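# Transfer the upright block row into the tray

## Task

Carry the whole row of blocks into the tray so they end up still standing on their narrow edges with their broad faces touching one another; then open the grippers and pull both arms away from the blocks and tray.

## Robot and tools

Robot: two arms, left_arm and right_arm, each ending in a two-finger parallel gripper. The names do not tell you which side of an image an arm appears on. Things may now and then get a brief tug or push from outside; expect it.

Frame: a single scene frame serves both arms. Its origin sits on the table surface midway between the arms. +z is up, +x reaches out across the table, and left_arm is mounted toward +y. Positions are in metres. Orientations are quaternions written w first (qw, qx, qy, qz). On each gripper the fingers point along its own +z axis and close along its own y axis. The reported end_effector_position is the point between the finger pads, roughly 1 cm back from the tips. Reported hand positions can be somewhat wrong, more so at long reach, and arms tend to settle a centimetre or more from the commanded pose, usually low.

The row layout used by every moving call: 16 numbers, the left arm's 8 first and then the right arm's 8, each group being x, y, z, qw, qx, qy, qz, opening. Always send all 16 even if one arm should not move. x, y, z and the quaternion are an absolute target pose in the scene frame, not an offset. Opening runs from -1 (closed) to +1 (fully open, 0.094 m). To keep an arm still, repeat its last reported pose exactly plus the opening it should keep; to keep a gripper's orientation steady, resend the same quaternion every time rather than copying the slightly drifted one from a result.

execute_actions(actions): a list of actions run one after another. Each action is a list of up to 15 rows, one row per 1/30 s step; if fewer than 15 rows are given, the last is held until 15 steps are done. An empty list simply returns the current state and images. Each step, the commanded pose is clipped to within 70 mm and 16 degrees of where the gripper actually is, so a distant target needs several actions; after an action the arm only continues to its last clipped pose. Any action whose target lies more than 0.6 m from that gripper's starting position along any of its own axes is rejected for both arms; if the first action fails that test, or any action is malformed, nothing in the call runs.

move(target, speed, blocking): target is one 16-number row as above, an absolute pose for each gripper. Both grippers travel in straight lines and arrive together, taking between 0.5 and 10 s (longer paths are cut off at 10 s). speed is the path's top speed in m/s, 0.002 to 0.5, default 0.25; rotation is capped at twice that value in rad/s. Openings are applied when the move starts. Paths do not avoid obstacles or the other arm, grippers lag and can overshoot speed, and faster contact or aiming further past a surface means harder impact. With blocking=false you get a result after 0.5 s while motion continues; until it finishes, other moves and execute_actions are refused, so use wait or stop. The result adds a move: line naming the ending (done, off_target, moving, held, fault) and any limits (paced = the pose was clipped; held = a check blocked some steps, after which the arm may jump fast), plus each gripper's distance from its target.

wait(seconds): 0 to 10 s; the robot keeps its last command and a running move continues; returns early if that move ends. stop(): brakes a running move; it needs stopping room, the fingers keep moving. zoom_image(camera, region): camera is one of cam_high, cam_low, cam_left_wrist, cam_right_wrist (each 504x504); region is [x0, y0, x1, y1] in pixels from the top-left, at most 504 by 504. finished_scene(scene): ends the scene with that number after the last command settles; irreversible, so only call it once the blocks sit correctly in the tray and both grippers are open and away.

Reading results: the state line shows left_arm and right_arm poses. Hand target lines show where the controller is currently steering each gripper. grip_measured gives finger opening on the command scale; the final Joint positions value per arm is the opening in metres. Readings may be off by about 1 mm per gripper. To hold something, command about 0.03 below the measured grip (less for a gentler hold); pads push roughly 50 to 62 N, less on thin parts, with a brief spike on first contact. A pose unreachable line means the clearance check altered or blocked that arm's command. FAULT lines report an arm stopping. Joint ranges (rad): waist -2.618 to 3.054, shoulder 0 to 3.142, elbow 0 to 3.142, wrist pitch -1.571 to 1.571, wrist yaw -1.571 to 1.571, wrist roll -2.094 to 2.094; elbows never fully straighten.

Heat: carrying load warms motors. A MOTOR HOT warning appears at 75 °C; at 90 °C that arm halts for 10 s; at 100 °C it drops what it holds and sags. Keep holds short.

Avoid: knocking or dropping anything off the table, letting the blocks tip flat or separate, slamming or shoving hard, and letting the two arms collide or press on each other. Smooth, efficient motion is preferred.

Each tool is called after "Emit:" as name(argument=value, ...), one argument or row to a line, values as JSON.

## Session

Emit:
execute_actions(
  actions=[],
)

Scene clock: 0.00 s.
left_arm: end_effector_position=(+0.2668, -0.0391, +0.1311) grip_measured=+1.000 end_effector_quat_wxyz=(+0.151, +0.936, +0.125, +0.291) | right_arm: end_effector_position=(+0.4664, -0.2879, +0.2653) grip_measured=+1.000 end_effector_quat_wxyz=(-0.134, +0.740, +0.480, +0.452)
Joint positions: left_arm=[-0.897  1.957  1.591 -0.673 -0.427  1.919  0.094] | right_arm=[-0.56   1.787  1.75  -1.077 -0.904  1.841  0.094]
Joint velocities: left_arm=[ 0.017 -0.002  0.002 -0.037 -0.051  0.022  0.   ] | right_arm=[ 0.002 -0.002  0.002 -0.066  0.037 -0.022  0.   ]
Motor temperatures (°C, as the motors report them): left_arm=[23 21 21 24 22 23] | right_arm=[21 24 20 22 20 22]
Hand target (left_arm): +0.266, -0.038, +0.134; +0.151, +0.937, +0.126, +0.290
Hand target (right_arm): +0.465, -0.286, +0.275; -0.128, +0.732, +0.484, +0.461

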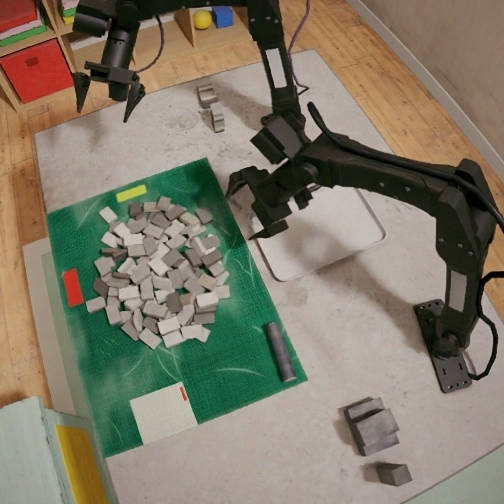

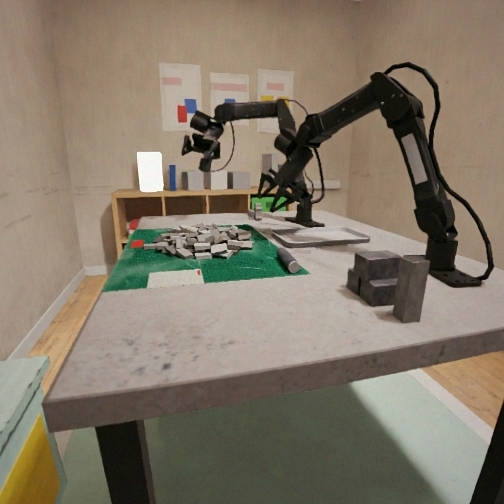

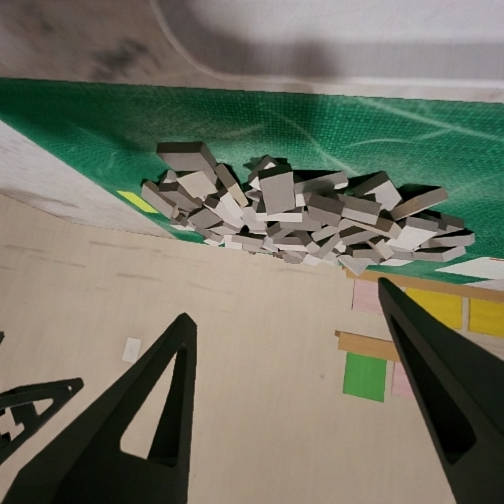

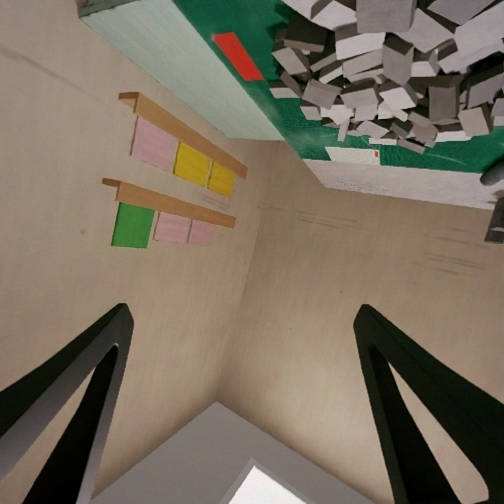

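Emit:
zoom_image(
  camera="cam_high",
  region=[310, 370, 450, 504],
)

Emit:
zoom_image(
  camera="cam_high",
  region=[160, 60, 280, 160],
)

Emit:
zoom_image(
  camera="cam_low",
  region=[220, 190, 460, 340],
)

Region (310, 370, 450, 504) of cam_high's 504x504 image, scaled by 3.600, with more detail than that image has; it fills the top 482 rows of this view, and the rest is white.

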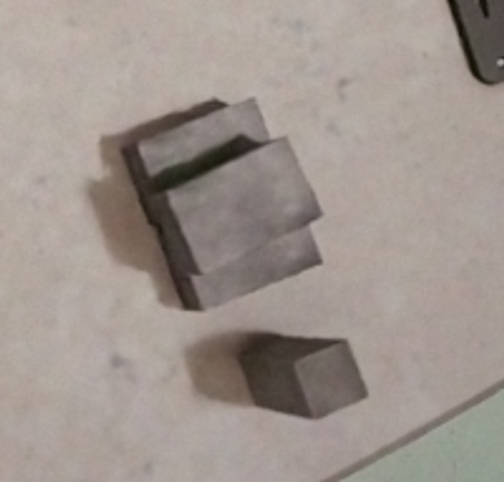

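Region (160, 60, 280, 160) of cam_high's 504x504 image, scaled by 4.200, with more detail than that image has.

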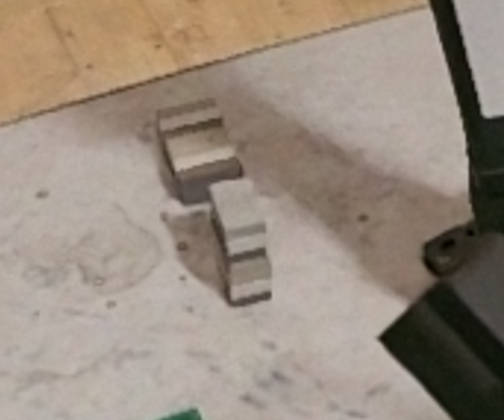

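Region (220, 190, 460, 340) of cam_low's 504x504 image, scaled by 2.100, with more detail than that image has; it fills the top 315 rows of this view, and the rest is white.

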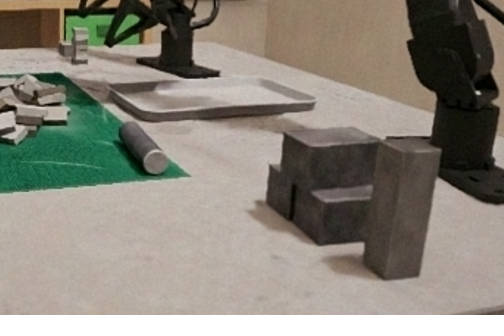

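Emit:
move(
  target=[0.2,0.3,0.2,0,0,1,0,1,0.17,-0.46,0.2,0,0,1,0,1],
  speed=0.4,
)

Scene clock: 21.60 s.
left_arm: end_effector_position=(+0.2112, +0.2997, +0.1952) grip_measured=+1.000 end_effector_quat_wxyz=(+0.010, +0.010, +1.000, +0.010) | right_arm: end_effector_position=(+0.1745, -0.4609, +0.1975) grip_measured=+1.000 end_effector_quat_wxyz=(+0.012, +0.000, +1.000, -0.013)
Joint positions: left_arm=[-0.065  1.493  1.5   -1.562 -0.025 -0.224  0.094] | right_arm=[-1.145  1.419  1.444 -1.562 -0.005 -0.957  0.094]
Joint velocities: left_arm=[-0.002 -0.012 -0.012 -0.037  0.022 -0.037  0.   ] | right_arm=[ 0.002 -0.002 -0.017 -0.037  0.022  0.007  0.   ]
Motor temperatures (°C, as the motors report them): left_arm=[23 25 22 25 22 23] | right_arm=[21 26 21 23 20 22]
Hand target (left_arm): +0.204, +0.301, +0.196; +0.005, +0.002, +1.000, +0.005
Hand target (right_arm): +0.168, -0.456, +0.200; +0.011, -0.002, +1.000, -0.015
Off the commanded pose (left_arm): 0.012 m, 2 deg.
Off the commanded pose (right_arm): 0.005 m, 2 deg.
joint sent to its limit (left arm) — the command would take joint 4 (wrist pitch) past its lower limit, so that joint was sent only as far as its limit.
joint sent to its limit (right arm) — the command would take joint 4 (wrist pitch) past its lower limit, so that joint was sent only as far as its limit.
move: off_target (left_arm); limits=paced

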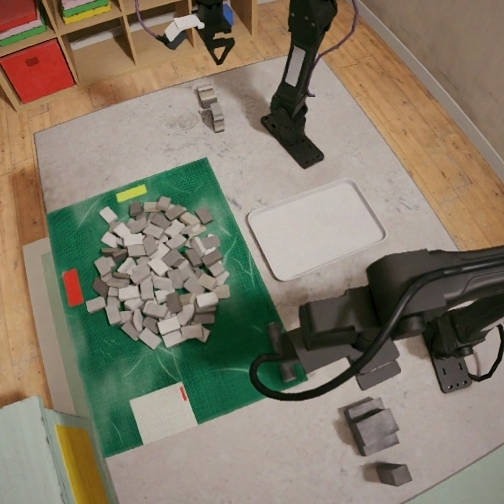

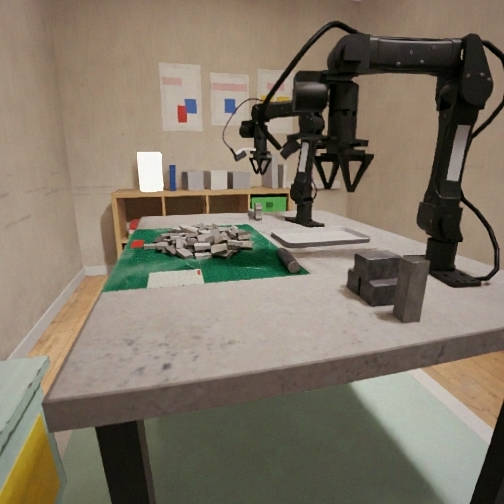

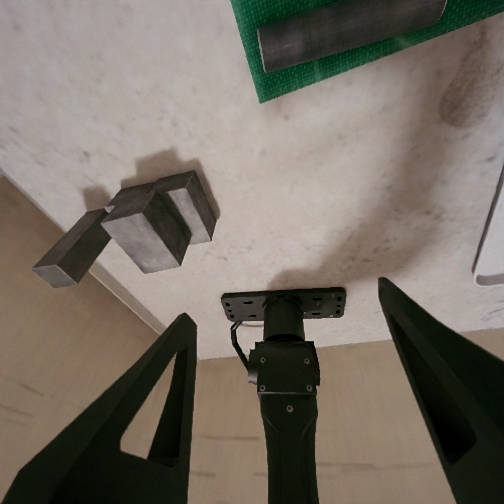

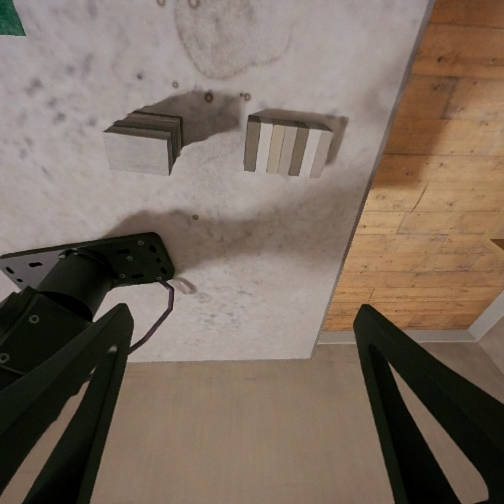

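Emit:
move(
  target=[0.2112,0.3,0.2,0,0,1,0,1,0.23,-0.485,0.10,0,0,1,0,1],
)

Scene clock: 27.80 s.
left_arm: end_effector_position=(+0.2112, +0.3000, +0.1951) grip_measured=+1.000 end_effector_quat_wxyz=(+0.009, +0.005, +1.000, +0.004) | right_arm: end_effector_position=(+0.2269, -0.4847, +0.1020) grip_measured=+1.000 end_effector_quat_wxyz=(-0.003, -0.002, +1.000, +0.006)
Joint positions: left_arm=[-0.055  1.493  1.5   -1.562 -0.012 -0.224  0.094] | right_arm=[-1.041  1.633  1.267 -1.218 -0.004 -0.858  0.094]
Joint velocities: left_arm=[-0.022 -0.007  0.012  0.007 -0.037 -0.037  0.   ] | right_arm=[ 0.012 -0.007  0.002 -0.095  0.066 -0.066  0.   ]
Motor temperatures (°C, as the motors report them): left_arm=[23 24 22 25 22 23] | right_arm=[21 25 21 23 20 22]
Hand target (left_arm): +0.211, +0.300, +0.200; +0.010, -0.000, +1.000, -0.002
Hand target (right_arm): +0.229, -0.486, +0.100; +0.000, -0.000, +1.000, +0.000
Off the commanded pose (left_arm): 0.005 m, 1 deg.
Off the commanded pose (right_arm): 0.004 m, 1 deg.
joint sent to its limit (left arm) — the command would take joint 4 (wrist pitch) past its lower limit, so that joint was sent only as far as its limit.
move: done

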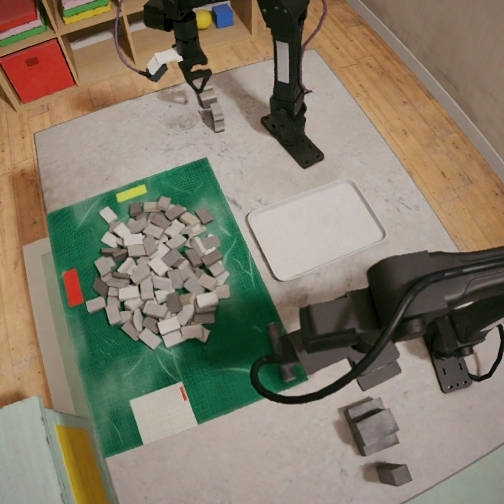

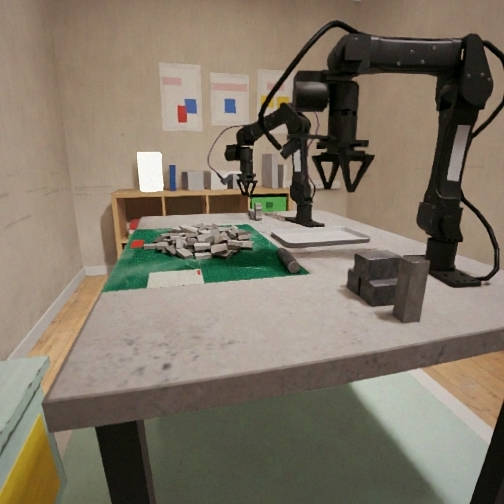

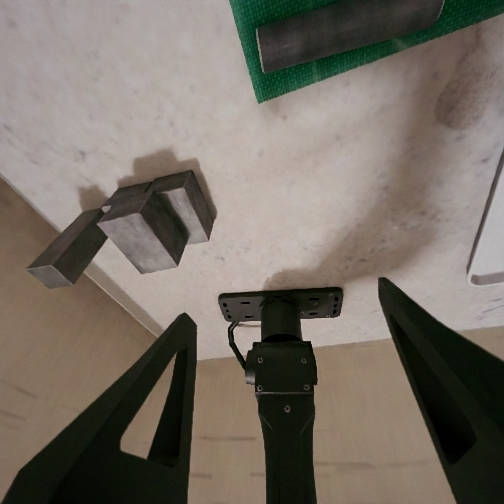

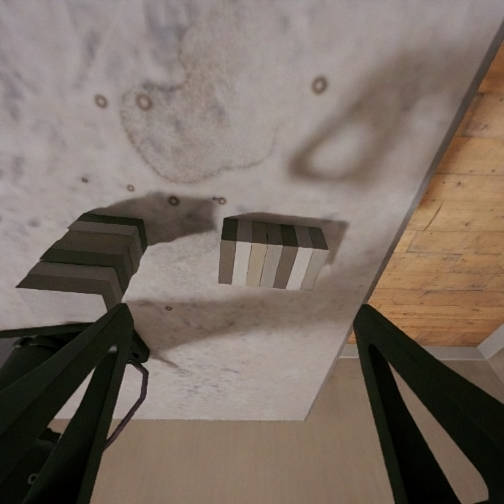

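Emit:
move(
  target=[0.2112,0.3,0.2,0,0,1,0,1,0.23,-0.502,0.055,0,0.04,0.999,0,1],
  speed=0.1,
)

Scene clock: 36.10 s.
left_arm: end_effector_position=(+0.2112, +0.3000, +0.1951) grip_measured=+1.000 end_effector_quat_wxyz=(+0.009, +0.005, +1.000, +0.004) | right_arm: end_effector_position=(+0.2314, -0.4997, +0.0596) grip_measured=+1.000 end_effector_quat_wxyz=(+0.000, +0.032, +0.999, +0.002)
Joint positions: left_arm=[-0.055  1.493  1.5   -1.562 -0.012 -0.224  0.094] | right_arm=[-1.063  1.71   1.181 -1.044 -0.003 -0.812  0.094]
Joint velocities: left_arm=[0.017 0.002 0.017 0.007 0.022 0.007 0.   ] | right_arm=[-0.012 -0.002  0.012  0.037 -0.007  0.037  0.   ]
Motor temperatures (°C, as the motors report them): left_arm=[23 24 23 24 22 23] | right_arm=[21 25 21 23 20 22]
Hand target (left_arm): +0.211, +0.300, +0.200; +0.010, +0.000, +1.000, -0.002
Hand target (right_arm): +0.230, -0.502, +0.055; -0.000, +0.040, +0.999, +0.000
Off the commanded pose (left_arm): 0.005 m, 1 deg.
Off the commanded pose (right_arm): 0.005 m, 1 deg.
joint sent to its limit (left arm) — the command would take joint 4 (wrist pitch) past its lower limit, so that joint was sent only as far as its limit.
move: done

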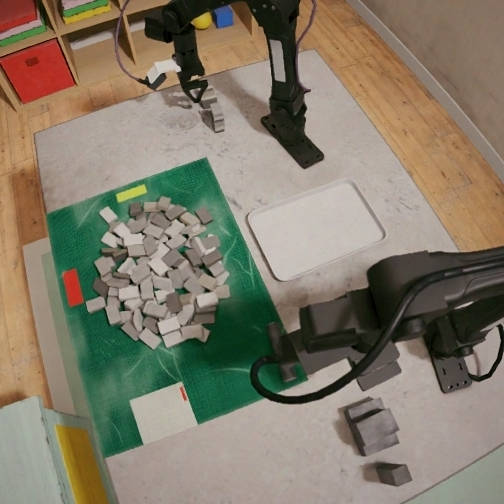

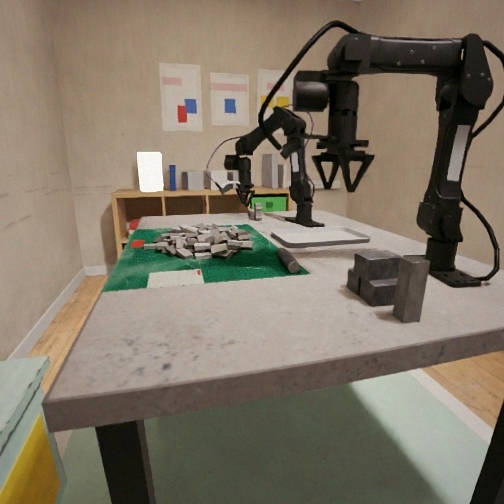

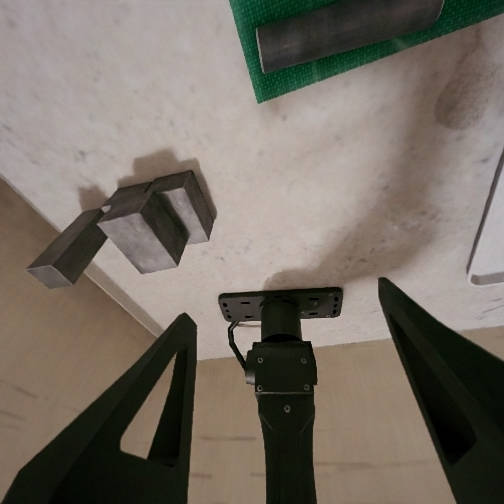

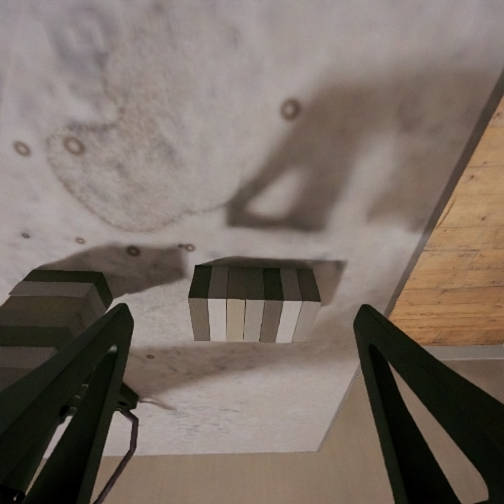

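Emit:
move(
  target=[0.2112,0.3,0.2,0,0,1,0,1,0.21,-0.506,0.045,0,0.04,0.999,0,1],
  speed=0.06,
)

Emit:
move(
  target=[0.2112,0.3,0.2,0,0,1,0,1,0.21,-0.506,0.022,0,0.04,0.999,0,1],
  speed=0.04,
)

Scene clock: 45.07 s.
left_arm: end_effector_position=(+0.2112, +0.2999, +0.1951) grip_measured=+1.000 end_effector_quat_wxyz=(+0.009, +0.005, +1.000, +0.004) | right_arm: end_effector_position=(+0.2110, -0.5035, +0.0444) grip_measured=+1.000 end_effector_quat_wxyz=(-0.006, +0.043, +0.999, +0.009)
Joint positions: left_arm=[-0.055  1.493  1.5   -1.562 -0.012 -0.224  0.094] | right_arm=[-1.125  1.71   1.117 -0.999 -0.002 -0.852  0.094]
Joint velocities: left_arm=[-0.012 -0.017 -0.002  0.007 -0.022 -0.022  0.   ] | right_arm=[ 0.007 -0.012 -0.002 -0.051  0.007 -0.007  0.   ]
Motor temperatures (°C, as the motors report them): left_arm=[23 23 23 24 22 23] | right_arm=[21 25 21 23 20 22]
Hand target (left_arm): +0.211, +0.300, +0.200; +0.010, +0.000, +1.000, -0.002
Hand target (right_arm): +0.210, -0.506, +0.045; -0.000, +0.040, +0.999, +0.000
Off the commanded pose (left_arm): 0.005 m, 1 deg.
Off the commanded pose (right_arm): 0.003 m, 1 deg.
joint sent to its limit (left arm) — the command would take joint 4 (wrist pitch) past its lower limit, so that joint was sent only as far as its limit.
move: done

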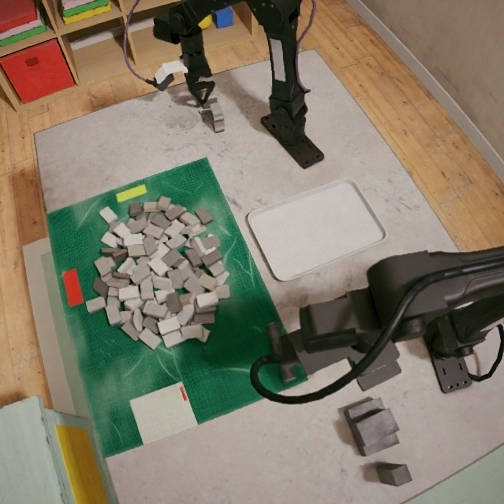

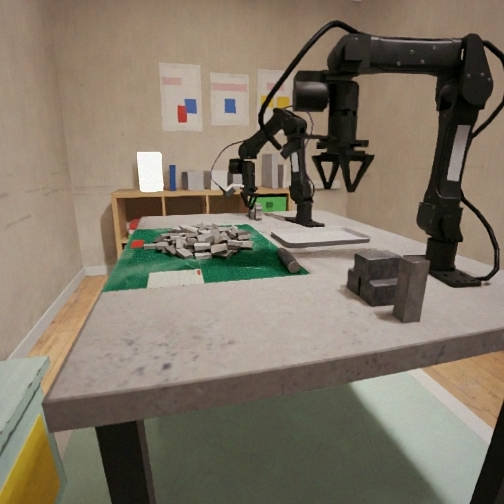

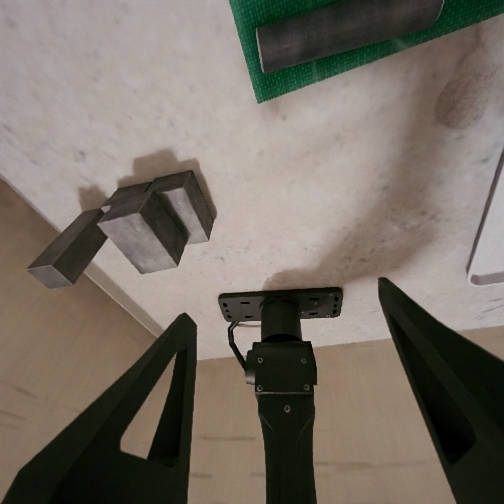

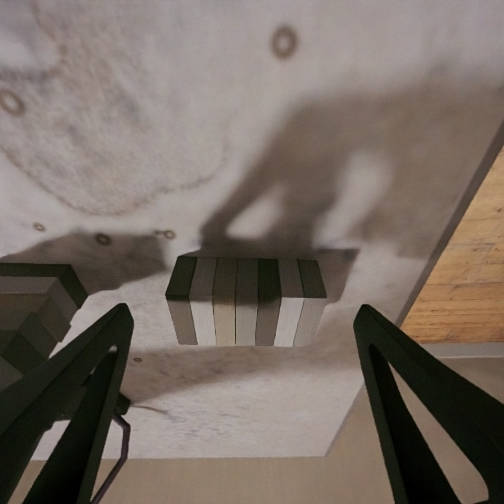

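Scene clock: 46.10 s.
left_arm: end_effector_position=(+0.2112, +0.2999, +0.1951) grip_measured=+1.000 end_effector_quat_wxyz=(+0.009, +0.005, +1.000, +0.004) | right_arm: end_effector_position=(+0.2128, -0.5060, +0.0307) grip_measured=+1.000 end_effector_quat_wxyz=(+0.005, +0.042, +0.999, -0.004)
Joint positions: left_arm=[-0.055  1.493  1.5   -1.562 -0.012 -0.224  0.094] | right_arm=[-1.125  1.71   1.058 -0.906 -0.002 -0.854  0.094]
Joint velocities: left_arm=[-0.002 -0.002 -0.002 -0.022  0.007  0.022  0.   ] | right_arm=[-0.012  0.012 -0.017  0.037 -0.022  0.037  0.   ]
Motor temperatures (°C, as the motors report them): left_arm=[23 23 23 24 22 23] | right_arm=[21 25 21 23 20 22]
Hand target (left_arm): +0.211, +0.300, +0.200; +0.010, +0.000, +1.000, -0.002
Hand target (right_arm): +0.210, -0.506, +0.022; -0.000, +0.040, +0.999, +0.000
Off the commanded pose (left_arm): 0.005 m, 1 deg.
Off the commanded pose (right_arm): 0.009 m, 1 deg.
joint sent to its limit (left arm) — the command would take joint 4 (wrist pitch) past its lower limit, so that joint was sent only as far as its limit.
move: done

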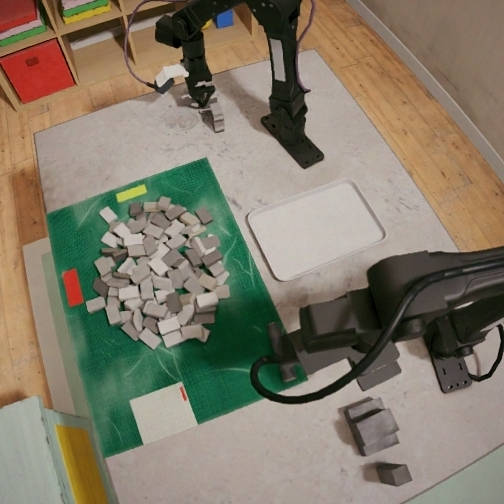

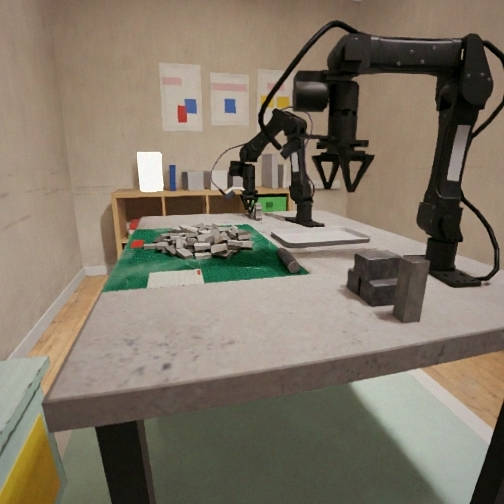

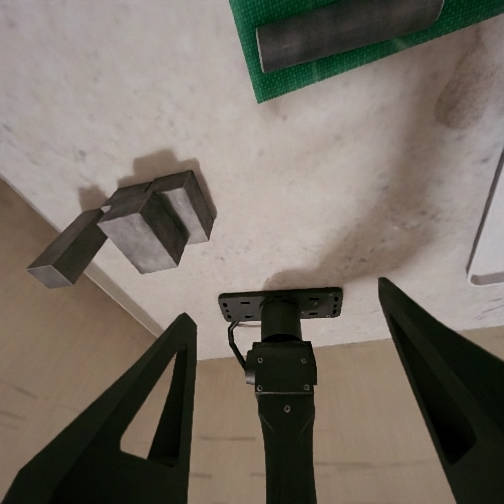

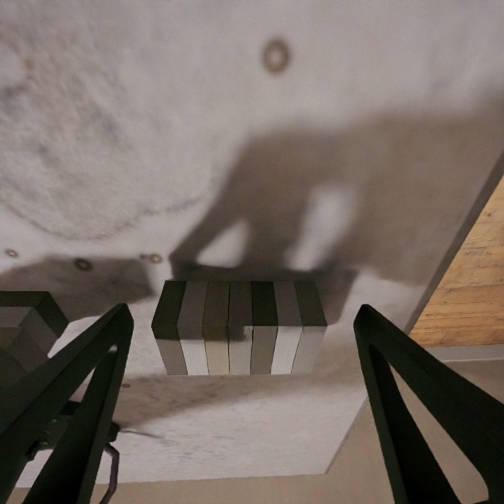

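Emit:
move(
  target=[0.2112,0.3,0.2,0,0,1,0,1,0.194,-0.503,0.012,0,0.04,0.999,0,1],
  speed=0.04,
)

Emit:
zoom_image(
  camera="cam_high",
  region=[160, 60, 260, 140],
)

Scene clock: 52.73 s.
left_arm: end_effector_position=(+0.2112, +0.2999, +0.1951) grip_measured=+1.000 end_effector_quat_wxyz=(+0.009, +0.005, +1.000, +0.004) | right_arm: end_effector_position=(+0.1958, -0.5010, +0.0146) grip_measured=+1.000 end_effector_quat_wxyz=(-0.003, +0.043, +0.999, +0.006)
Joint positions: left_arm=[-0.055  1.493  1.5   -1.562 -0.012 -0.224  0.094] | right_arm=[-1.164  1.71   0.988 -0.86  -0.002 -0.891  0.094]
Joint velocities: left_arm=[ 0.007 -0.017 -0.002 -0.051  0.007  0.037  0.   ] | right_arm=[ 0.002  0.002 -0.002  0.066  0.022 -0.081  0.   ]
Motor temperatures (°C, as the motors report them): left_arm=[23 23 23 24 22 23] | right_arm=[21 25 21 23 20 22]
Hand target (left_arm): +0.211, +0.300, +0.200; +0.010, +0.000, +1.000, -0.002
Hand target (right_arm): +0.194, -0.503, +0.012; -0.000, +0.040, +0.999, +0.000
Off the commanded pose (left_arm): 0.005 m, 1 deg.
Off the commanded pose (right_arm): 0.004 m, 1 deg.
joint sent to its limit (left arm) — the command would take joint 4 (wrist pitch) past its lower limit, so that joint was sent only as far as its limit.
move: done

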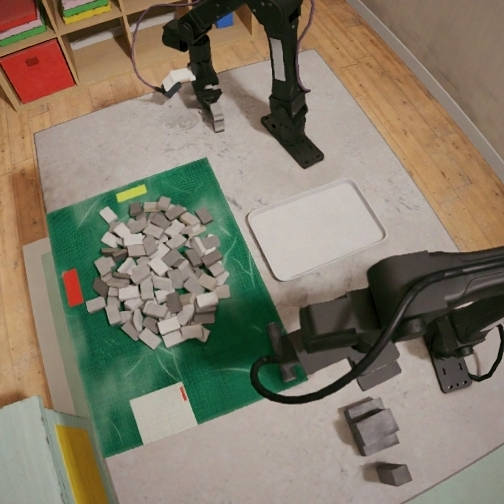

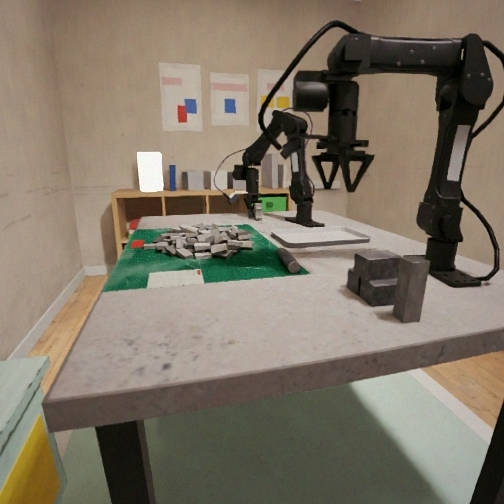

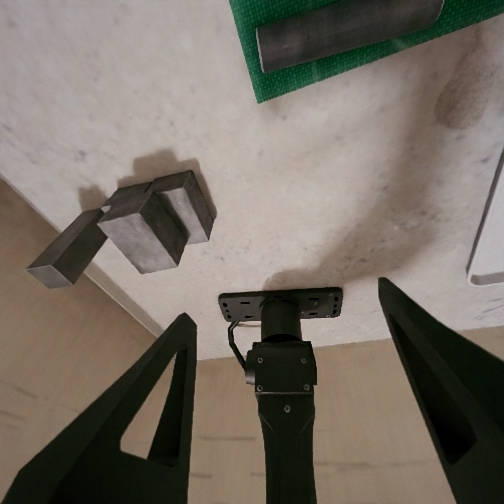

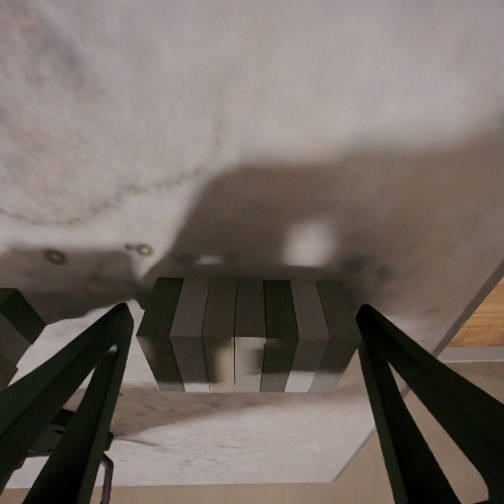

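Region (160, 60, 260, 140) of cam_high's 504x504 image, scaled by 5.040, with more detail than that image has; it fills the top 403 rows of this view, and the rest is white.

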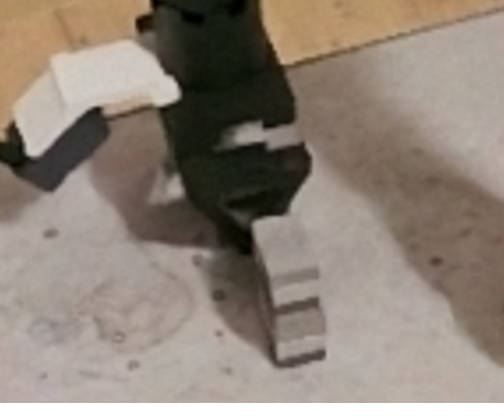

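Emit:
move(
  target=[0.2112,0.3,0.2,0,0,1,0,1,0.188,-0.507,0.012,0,0.04,0.999,0,1],
  speed=0.03,
)

Emit:
move(
  target=[0.2112,0.3,0.2,0,0,1,0,1,0.188,-0.507,0.012,0,0.04,0.999,0,0.45],
  speed=0.03,
)

Scene clock: 57.57 s.
left_arm: end_effector_position=(+0.2112, +0.2999, +0.1951) grip_measured=+1.000 end_effector_quat_wxyz=(+0.009, +0.005, +1.000, +0.004) | right_arm: end_effector_position=(+0.1903, -0.5061, +0.0146) grip_measured=+1.000 end_effector_quat_wxyz=(-0.001, +0.043, +0.999, +0.004)
Joint positions: left_arm=[-0.055  1.493  1.5   -1.562 -0.012 -0.224  0.094] | right_arm=[-1.19   1.71   0.988 -0.855 -0.002 -0.917  0.094]
Joint velocities: left_arm=[-0.002  0.002 -0.017 -0.007  0.007 -0.051  0.   ] | right_arm=[ 0.012  0.017  0.017  0.11  -0.037 -0.037  0.   ]
Motor temperatures (°C, as the motors report them): left_arm=[23 23 23 24 22 23] | right_arm=[21 25 21 23 20 22]
Hand target (left_arm): +0.211, +0.300, +0.200; +0.010, +0.000, +1.000, -0.002
Hand target (right_arm): +0.188, -0.507, +0.012; -0.000, +0.040, +0.999, +0.000
Off the commanded pose (left_arm): 0.005 m, 1 deg.
Off the commanded pose (right_arm): 0.004 m, 1 deg.
joint sent to its limit (left arm) — the command would take joint 4 (wrist pitch) past its lower limit, so that joint was sent only as far as its limit.
move: done

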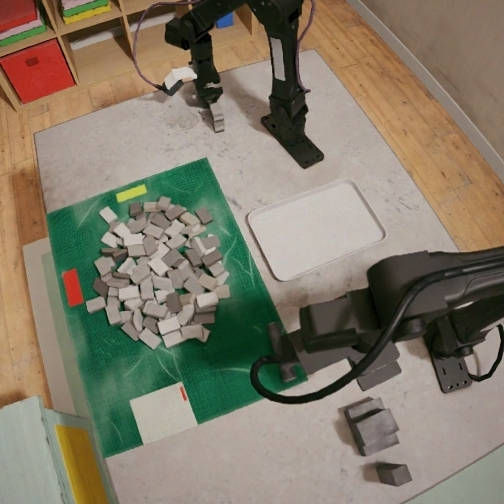

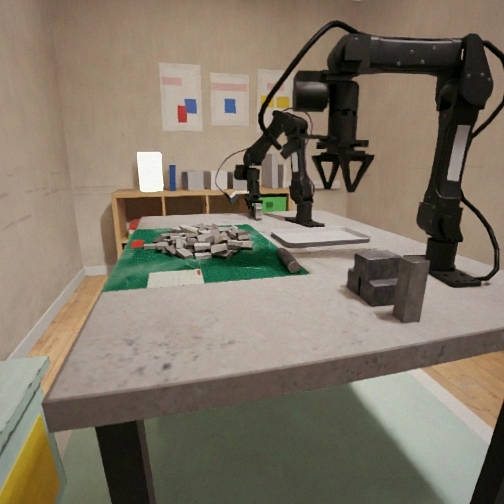

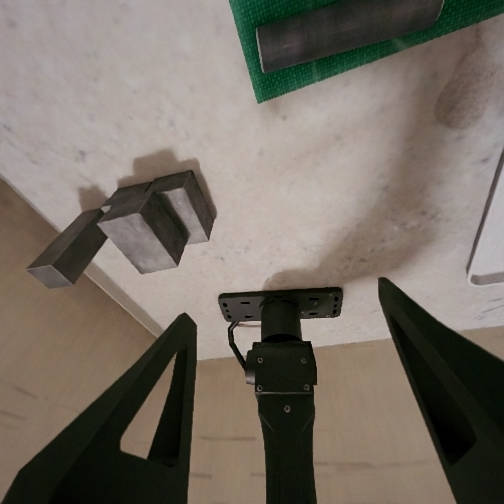

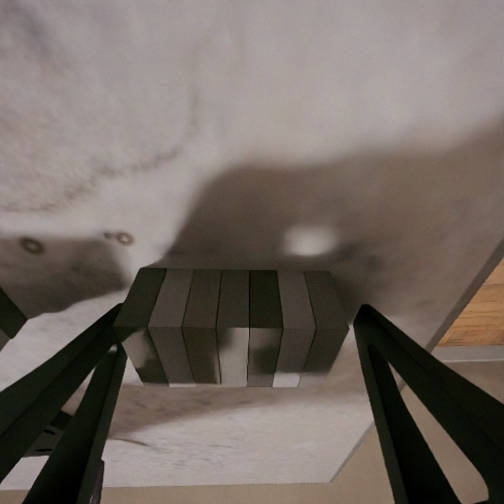

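Scene clock: 58.27 s.
left_arm: end_effector_position=(+0.2112, +0.2999, +0.1951) grip_measured=+1.000 end_effector_quat_wxyz=(+0.009, +0.005, +1.000, +0.004) | right_arm: end_effector_position=(+0.1902, -0.5050, +0.0146) grip_measured=+0.473 end_effector_quat_wxyz=(-0.001, +0.042, +0.999, +0.006)
Joint positions: left_arm=[-0.055  1.493  1.5   -1.562 -0.012 -0.224  0.094] | right_arm=[-1.19   1.71   0.988 -0.859 -0.005 -0.918  0.069]
Joint velocities: left_arm=[-0.032 -0.002  0.002 -0.007 -0.022 -0.051  0.   ] | right_arm=[ 0.017 -0.007 -0.017 -0.037  0.007 -0.066 -0.001]
Motor temperatures (°C, as the motors report them): left_arm=[23 23 23 24 22 23] | right_arm=[21 25 21 23 20 22]
Hand target (left_arm): +0.211, +0.300, +0.200; +0.010, +0.000, +1.000, -0.002
Hand target (right_arm): +0.188, -0.507, +0.012; -0.000, +0.040, +0.999, +0.000
Off the commanded pose (left_arm): 0.005 m, 1 deg.
Off the commanded pose (right_arm): 0.004 m, 1 deg.
joint sent to its limit (left arm) — the command would take joint 4 (wrist pitch) past its lower limit, so that joint was sent only as far as its limit.
move: done

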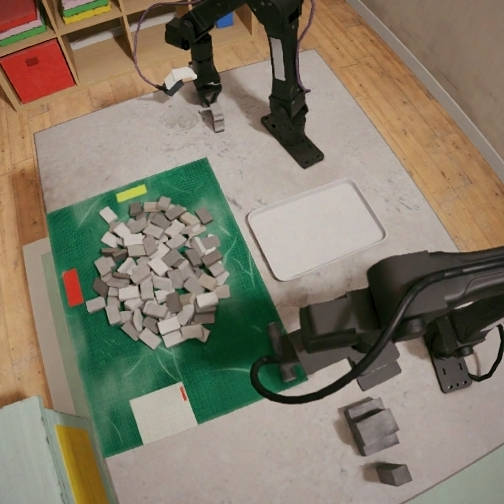

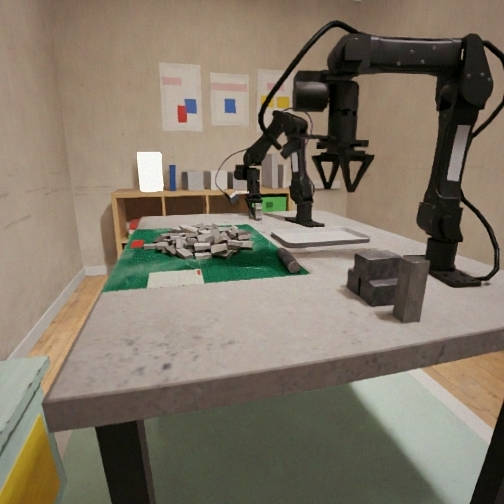

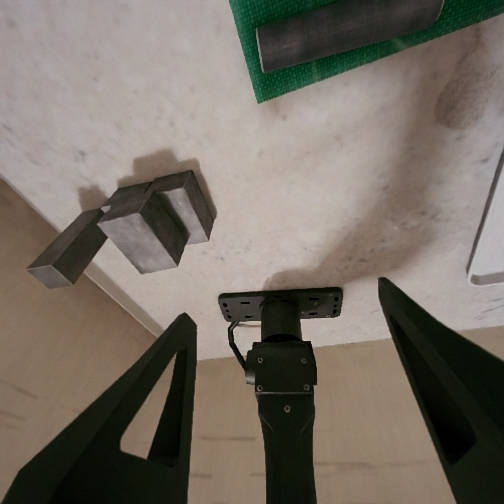

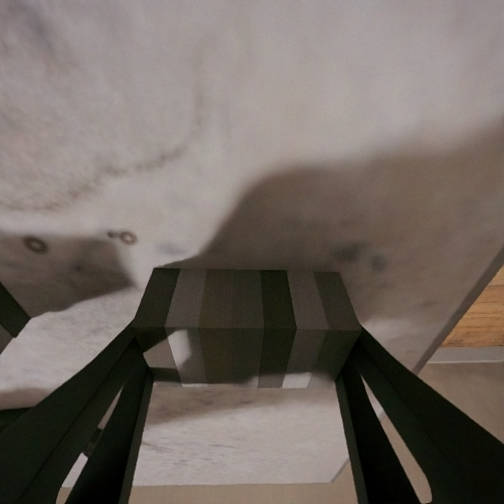

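Emit:
move(
  target=[0.2112,0.3,0.2,0,0,1,0,1,0.2,-0.505,0.12,0,0.04,0.999,0,0.43],
  speed=0.1,
)

Emit:
move(
  target=[0.2112,0.3,0.2,0,0,1,0,1,0.29,-0.3,0.13,0,0.04,0.999,0,0.43],
  speed=0.15,
)

Emit:
move(
  target=[0.2112,0.3,0.2,0,0,1,0,1,0.17,-0.04,0.07,0,0.04,0.999,0,0.43],
  speed=0.15,
)

Scene clock: 69.37 s.
left_arm: end_effector_position=(+0.2112, +0.2999, +0.1951) grip_measured=+1.000 end_effector_quat_wxyz=(+0.009, +0.005, +1.000, +0.004) | right_arm: end_effector_position=(+0.1945, -0.4998, +0.0949) grip_measured=+0.473 end_effector_quat_wxyz=(-0.018, +0.039, +0.999, +0.028)
Joint positions: left_arm=[-0.055  1.493  1.5   -1.562 -0.012 -0.224  0.094] | right_arm=[-1.166  1.656  1.261 -1.242 -0.004 -0.901  0.069]
Joint velocities: left_arm=[ 0.002  0.002 -0.007 -0.037 -0.125 -0.007  0.   ] | right_arm=[-0.007 -0.002  0.007  0.037 -0.051  0.007 -0.   ]
Motor temperatures (°C, as the motors report them): left_arm=[23 23 23 24 22 23] | right_arm=[21 26 21 23 20 22]
Hand target (left_arm): +0.211, +0.300, +0.200; +0.010, +0.000, +1.000, -0.002
Hand target (right_arm): +0.200, -0.505, +0.119; +0.000, +0.040, +0.999, -0.000
Off the commanded pose (left_arm): 0.005 m, 1 deg.
Off the commanded pose (right_arm): 0.026 m, 4 deg.
joint sent to its limit (left arm) — the command would take joint 4 (wrist pitch) past its lower limit, so that joint was sent only as far as its limit.
move: off_target (right_arm)

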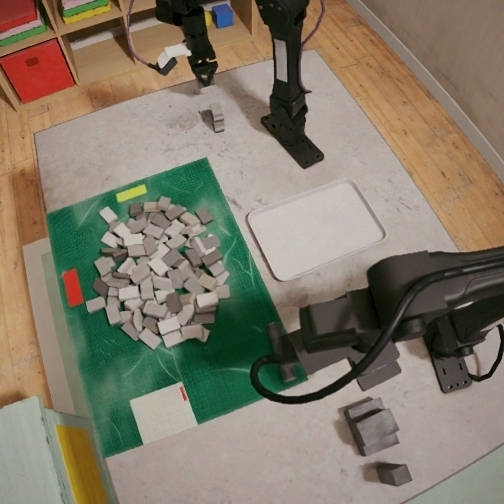

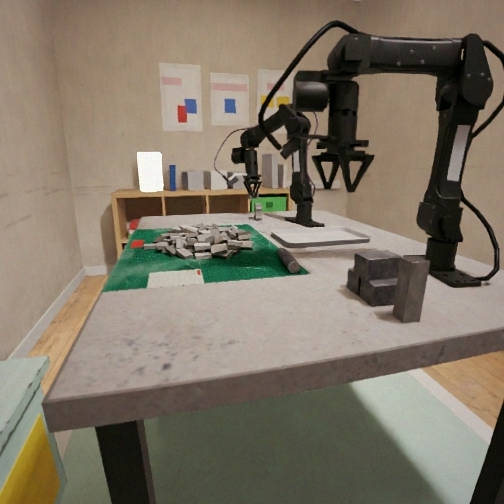

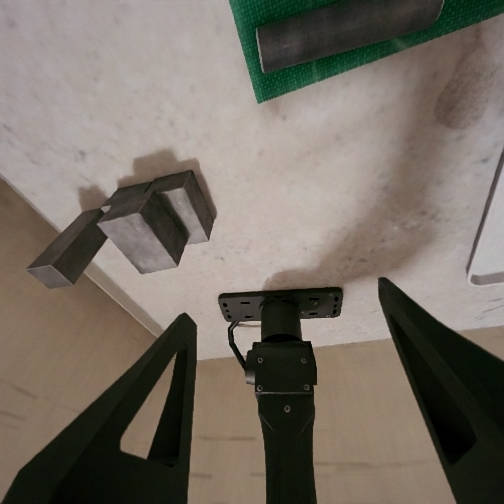

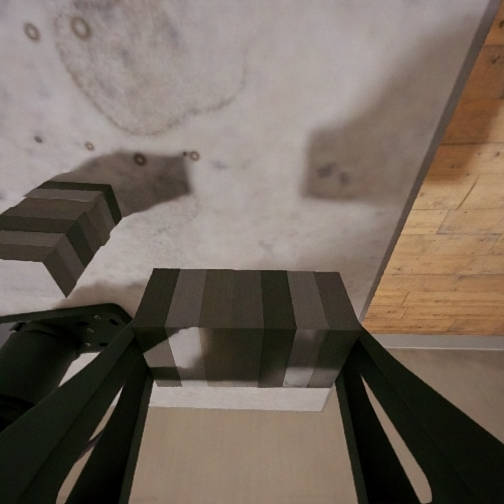

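Scene clock: 71.47 s.
left_arm: end_effector_position=(+0.2112, +0.2999, +0.1951) grip_measured=+1.000 end_effector_quat_wxyz=(+0.009, +0.005, +1.000, +0.004) | right_arm: end_effector_position=(+0.2843, -0.3013, +0.1143) grip_measured=+0.473 end_effector_quat_wxyz=(-0.019, +0.036, +0.999, +0.003)
Joint positions: left_arm=[-0.055  1.493  1.5   -1.562 -0.012 -0.224  0.094] | right_arm=[-0.311  1.513  1.195 -1.291 -0.003 -0.052  0.069]
Joint velocities: left_arm=[-0.017  0.007 -0.002  0.007 -0.066 -0.007  0.   ] | right_arm=[ 0.012  0.007 -0.012 -0.037  0.022 -0.022  0.   ]
Motor temperatures (°C, as the motors report them): left_arm=[23 23 23 24 22 23] | right_arm=[21 26 21 23 20 22]
Hand target (left_arm): +0.211, +0.300, +0.200; +0.010, +0.000, +1.000, -0.002
Hand target (right_arm): +0.292, -0.303, +0.130; +0.000, +0.040, +0.999, -0.003
Off the commanded pose (left_arm): 0.005 m, 1 deg.
Off the commanded pose (right_arm): 0.017 m, 2 deg.
joint sent to its limit (left arm) — the command would take joint 4 (wrist pitch) past its lower limit, so that joint was sent only as far as its limit.
move: off_target (right_arm)

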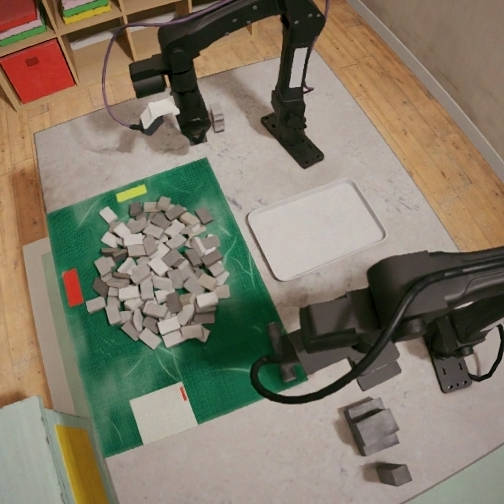

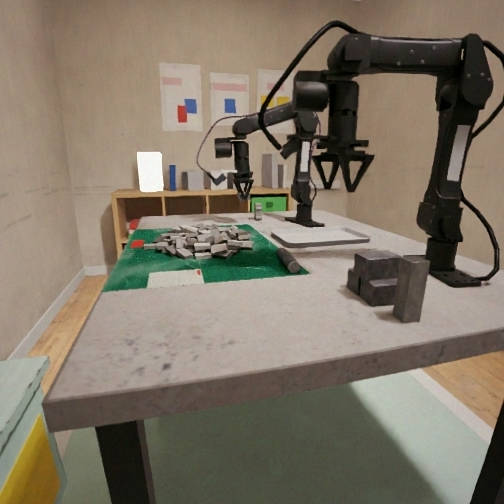

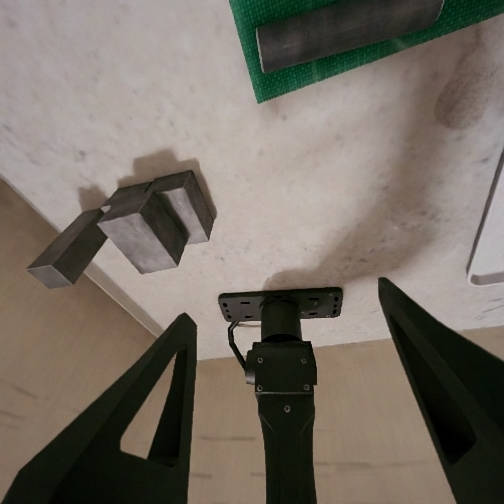

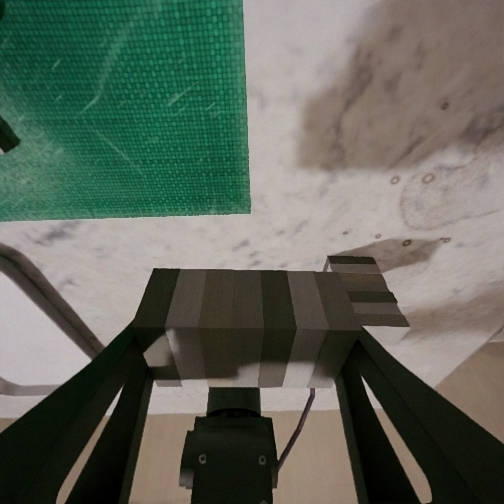

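Scene clock: 73.97 s.
left_arm: end_effector_position=(+0.2112, +0.2999, +0.1951) grip_measured=+1.000 end_effector_quat_wxyz=(+0.009, +0.005, +1.000, +0.004) | right_arm: end_effector_position=(+0.1648, -0.0539, +0.0576) grip_measured=+0.473 end_effector_quat_wxyz=(-0.017, +0.036, +0.999, -0.022)
Joint positions: left_arm=[-0.055  1.493  1.5   -1.562 -0.012 -0.224  0.094] | right_arm=[ 0.853  1.592  1.042 -1.076 -0.008  1.112  0.069]
Joint velocities: left_arm=[ 0.017 -0.002 -0.012 -0.007  0.007  0.022  0.   ] | right_arm=[ 0.002  0.012 -0.007 -0.037 -0.007  0.037 -0.   ]
Motor temperatures (°C, as the motors report them): left_arm=[23 23 23 24 22 23] | right_arm=[21 26 21 23 20 22]
Hand target (left_arm): +0.211, +0.300, +0.200; +0.010, +0.000, +1.000, -0.002
Hand target (right_arm): +0.174, -0.041, +0.070; +0.003, +0.040, +0.999, -0.002
Off the commanded pose (left_arm): 0.005 m, 1 deg.
Off the commanded pose (right_arm): 0.019 m, 3 deg.
joint sent to its limit (left arm) — the command would take joint 4 (wrist pitch) past its lower limit, so that joint was sent only as far as its limit.
move: off_target (right_arm)

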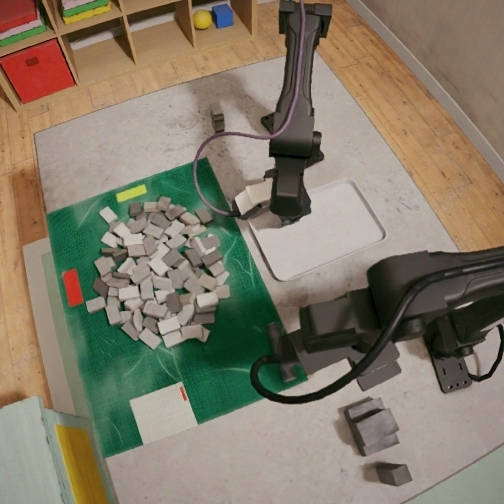

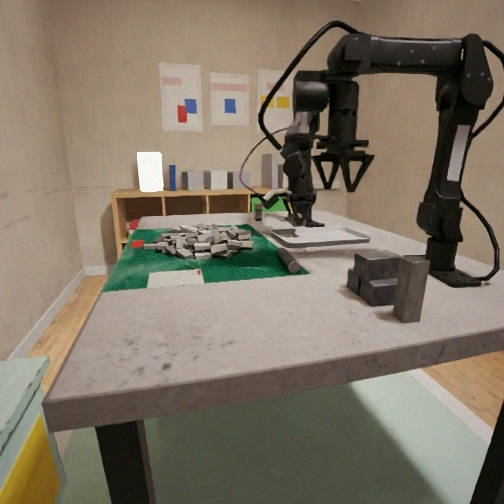

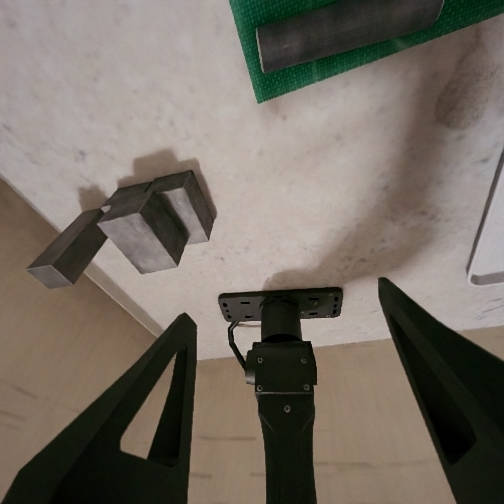

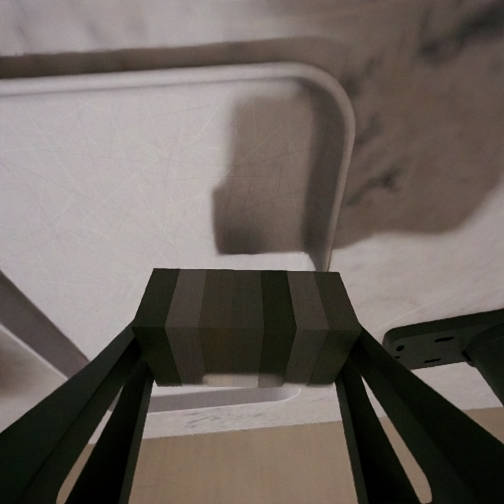

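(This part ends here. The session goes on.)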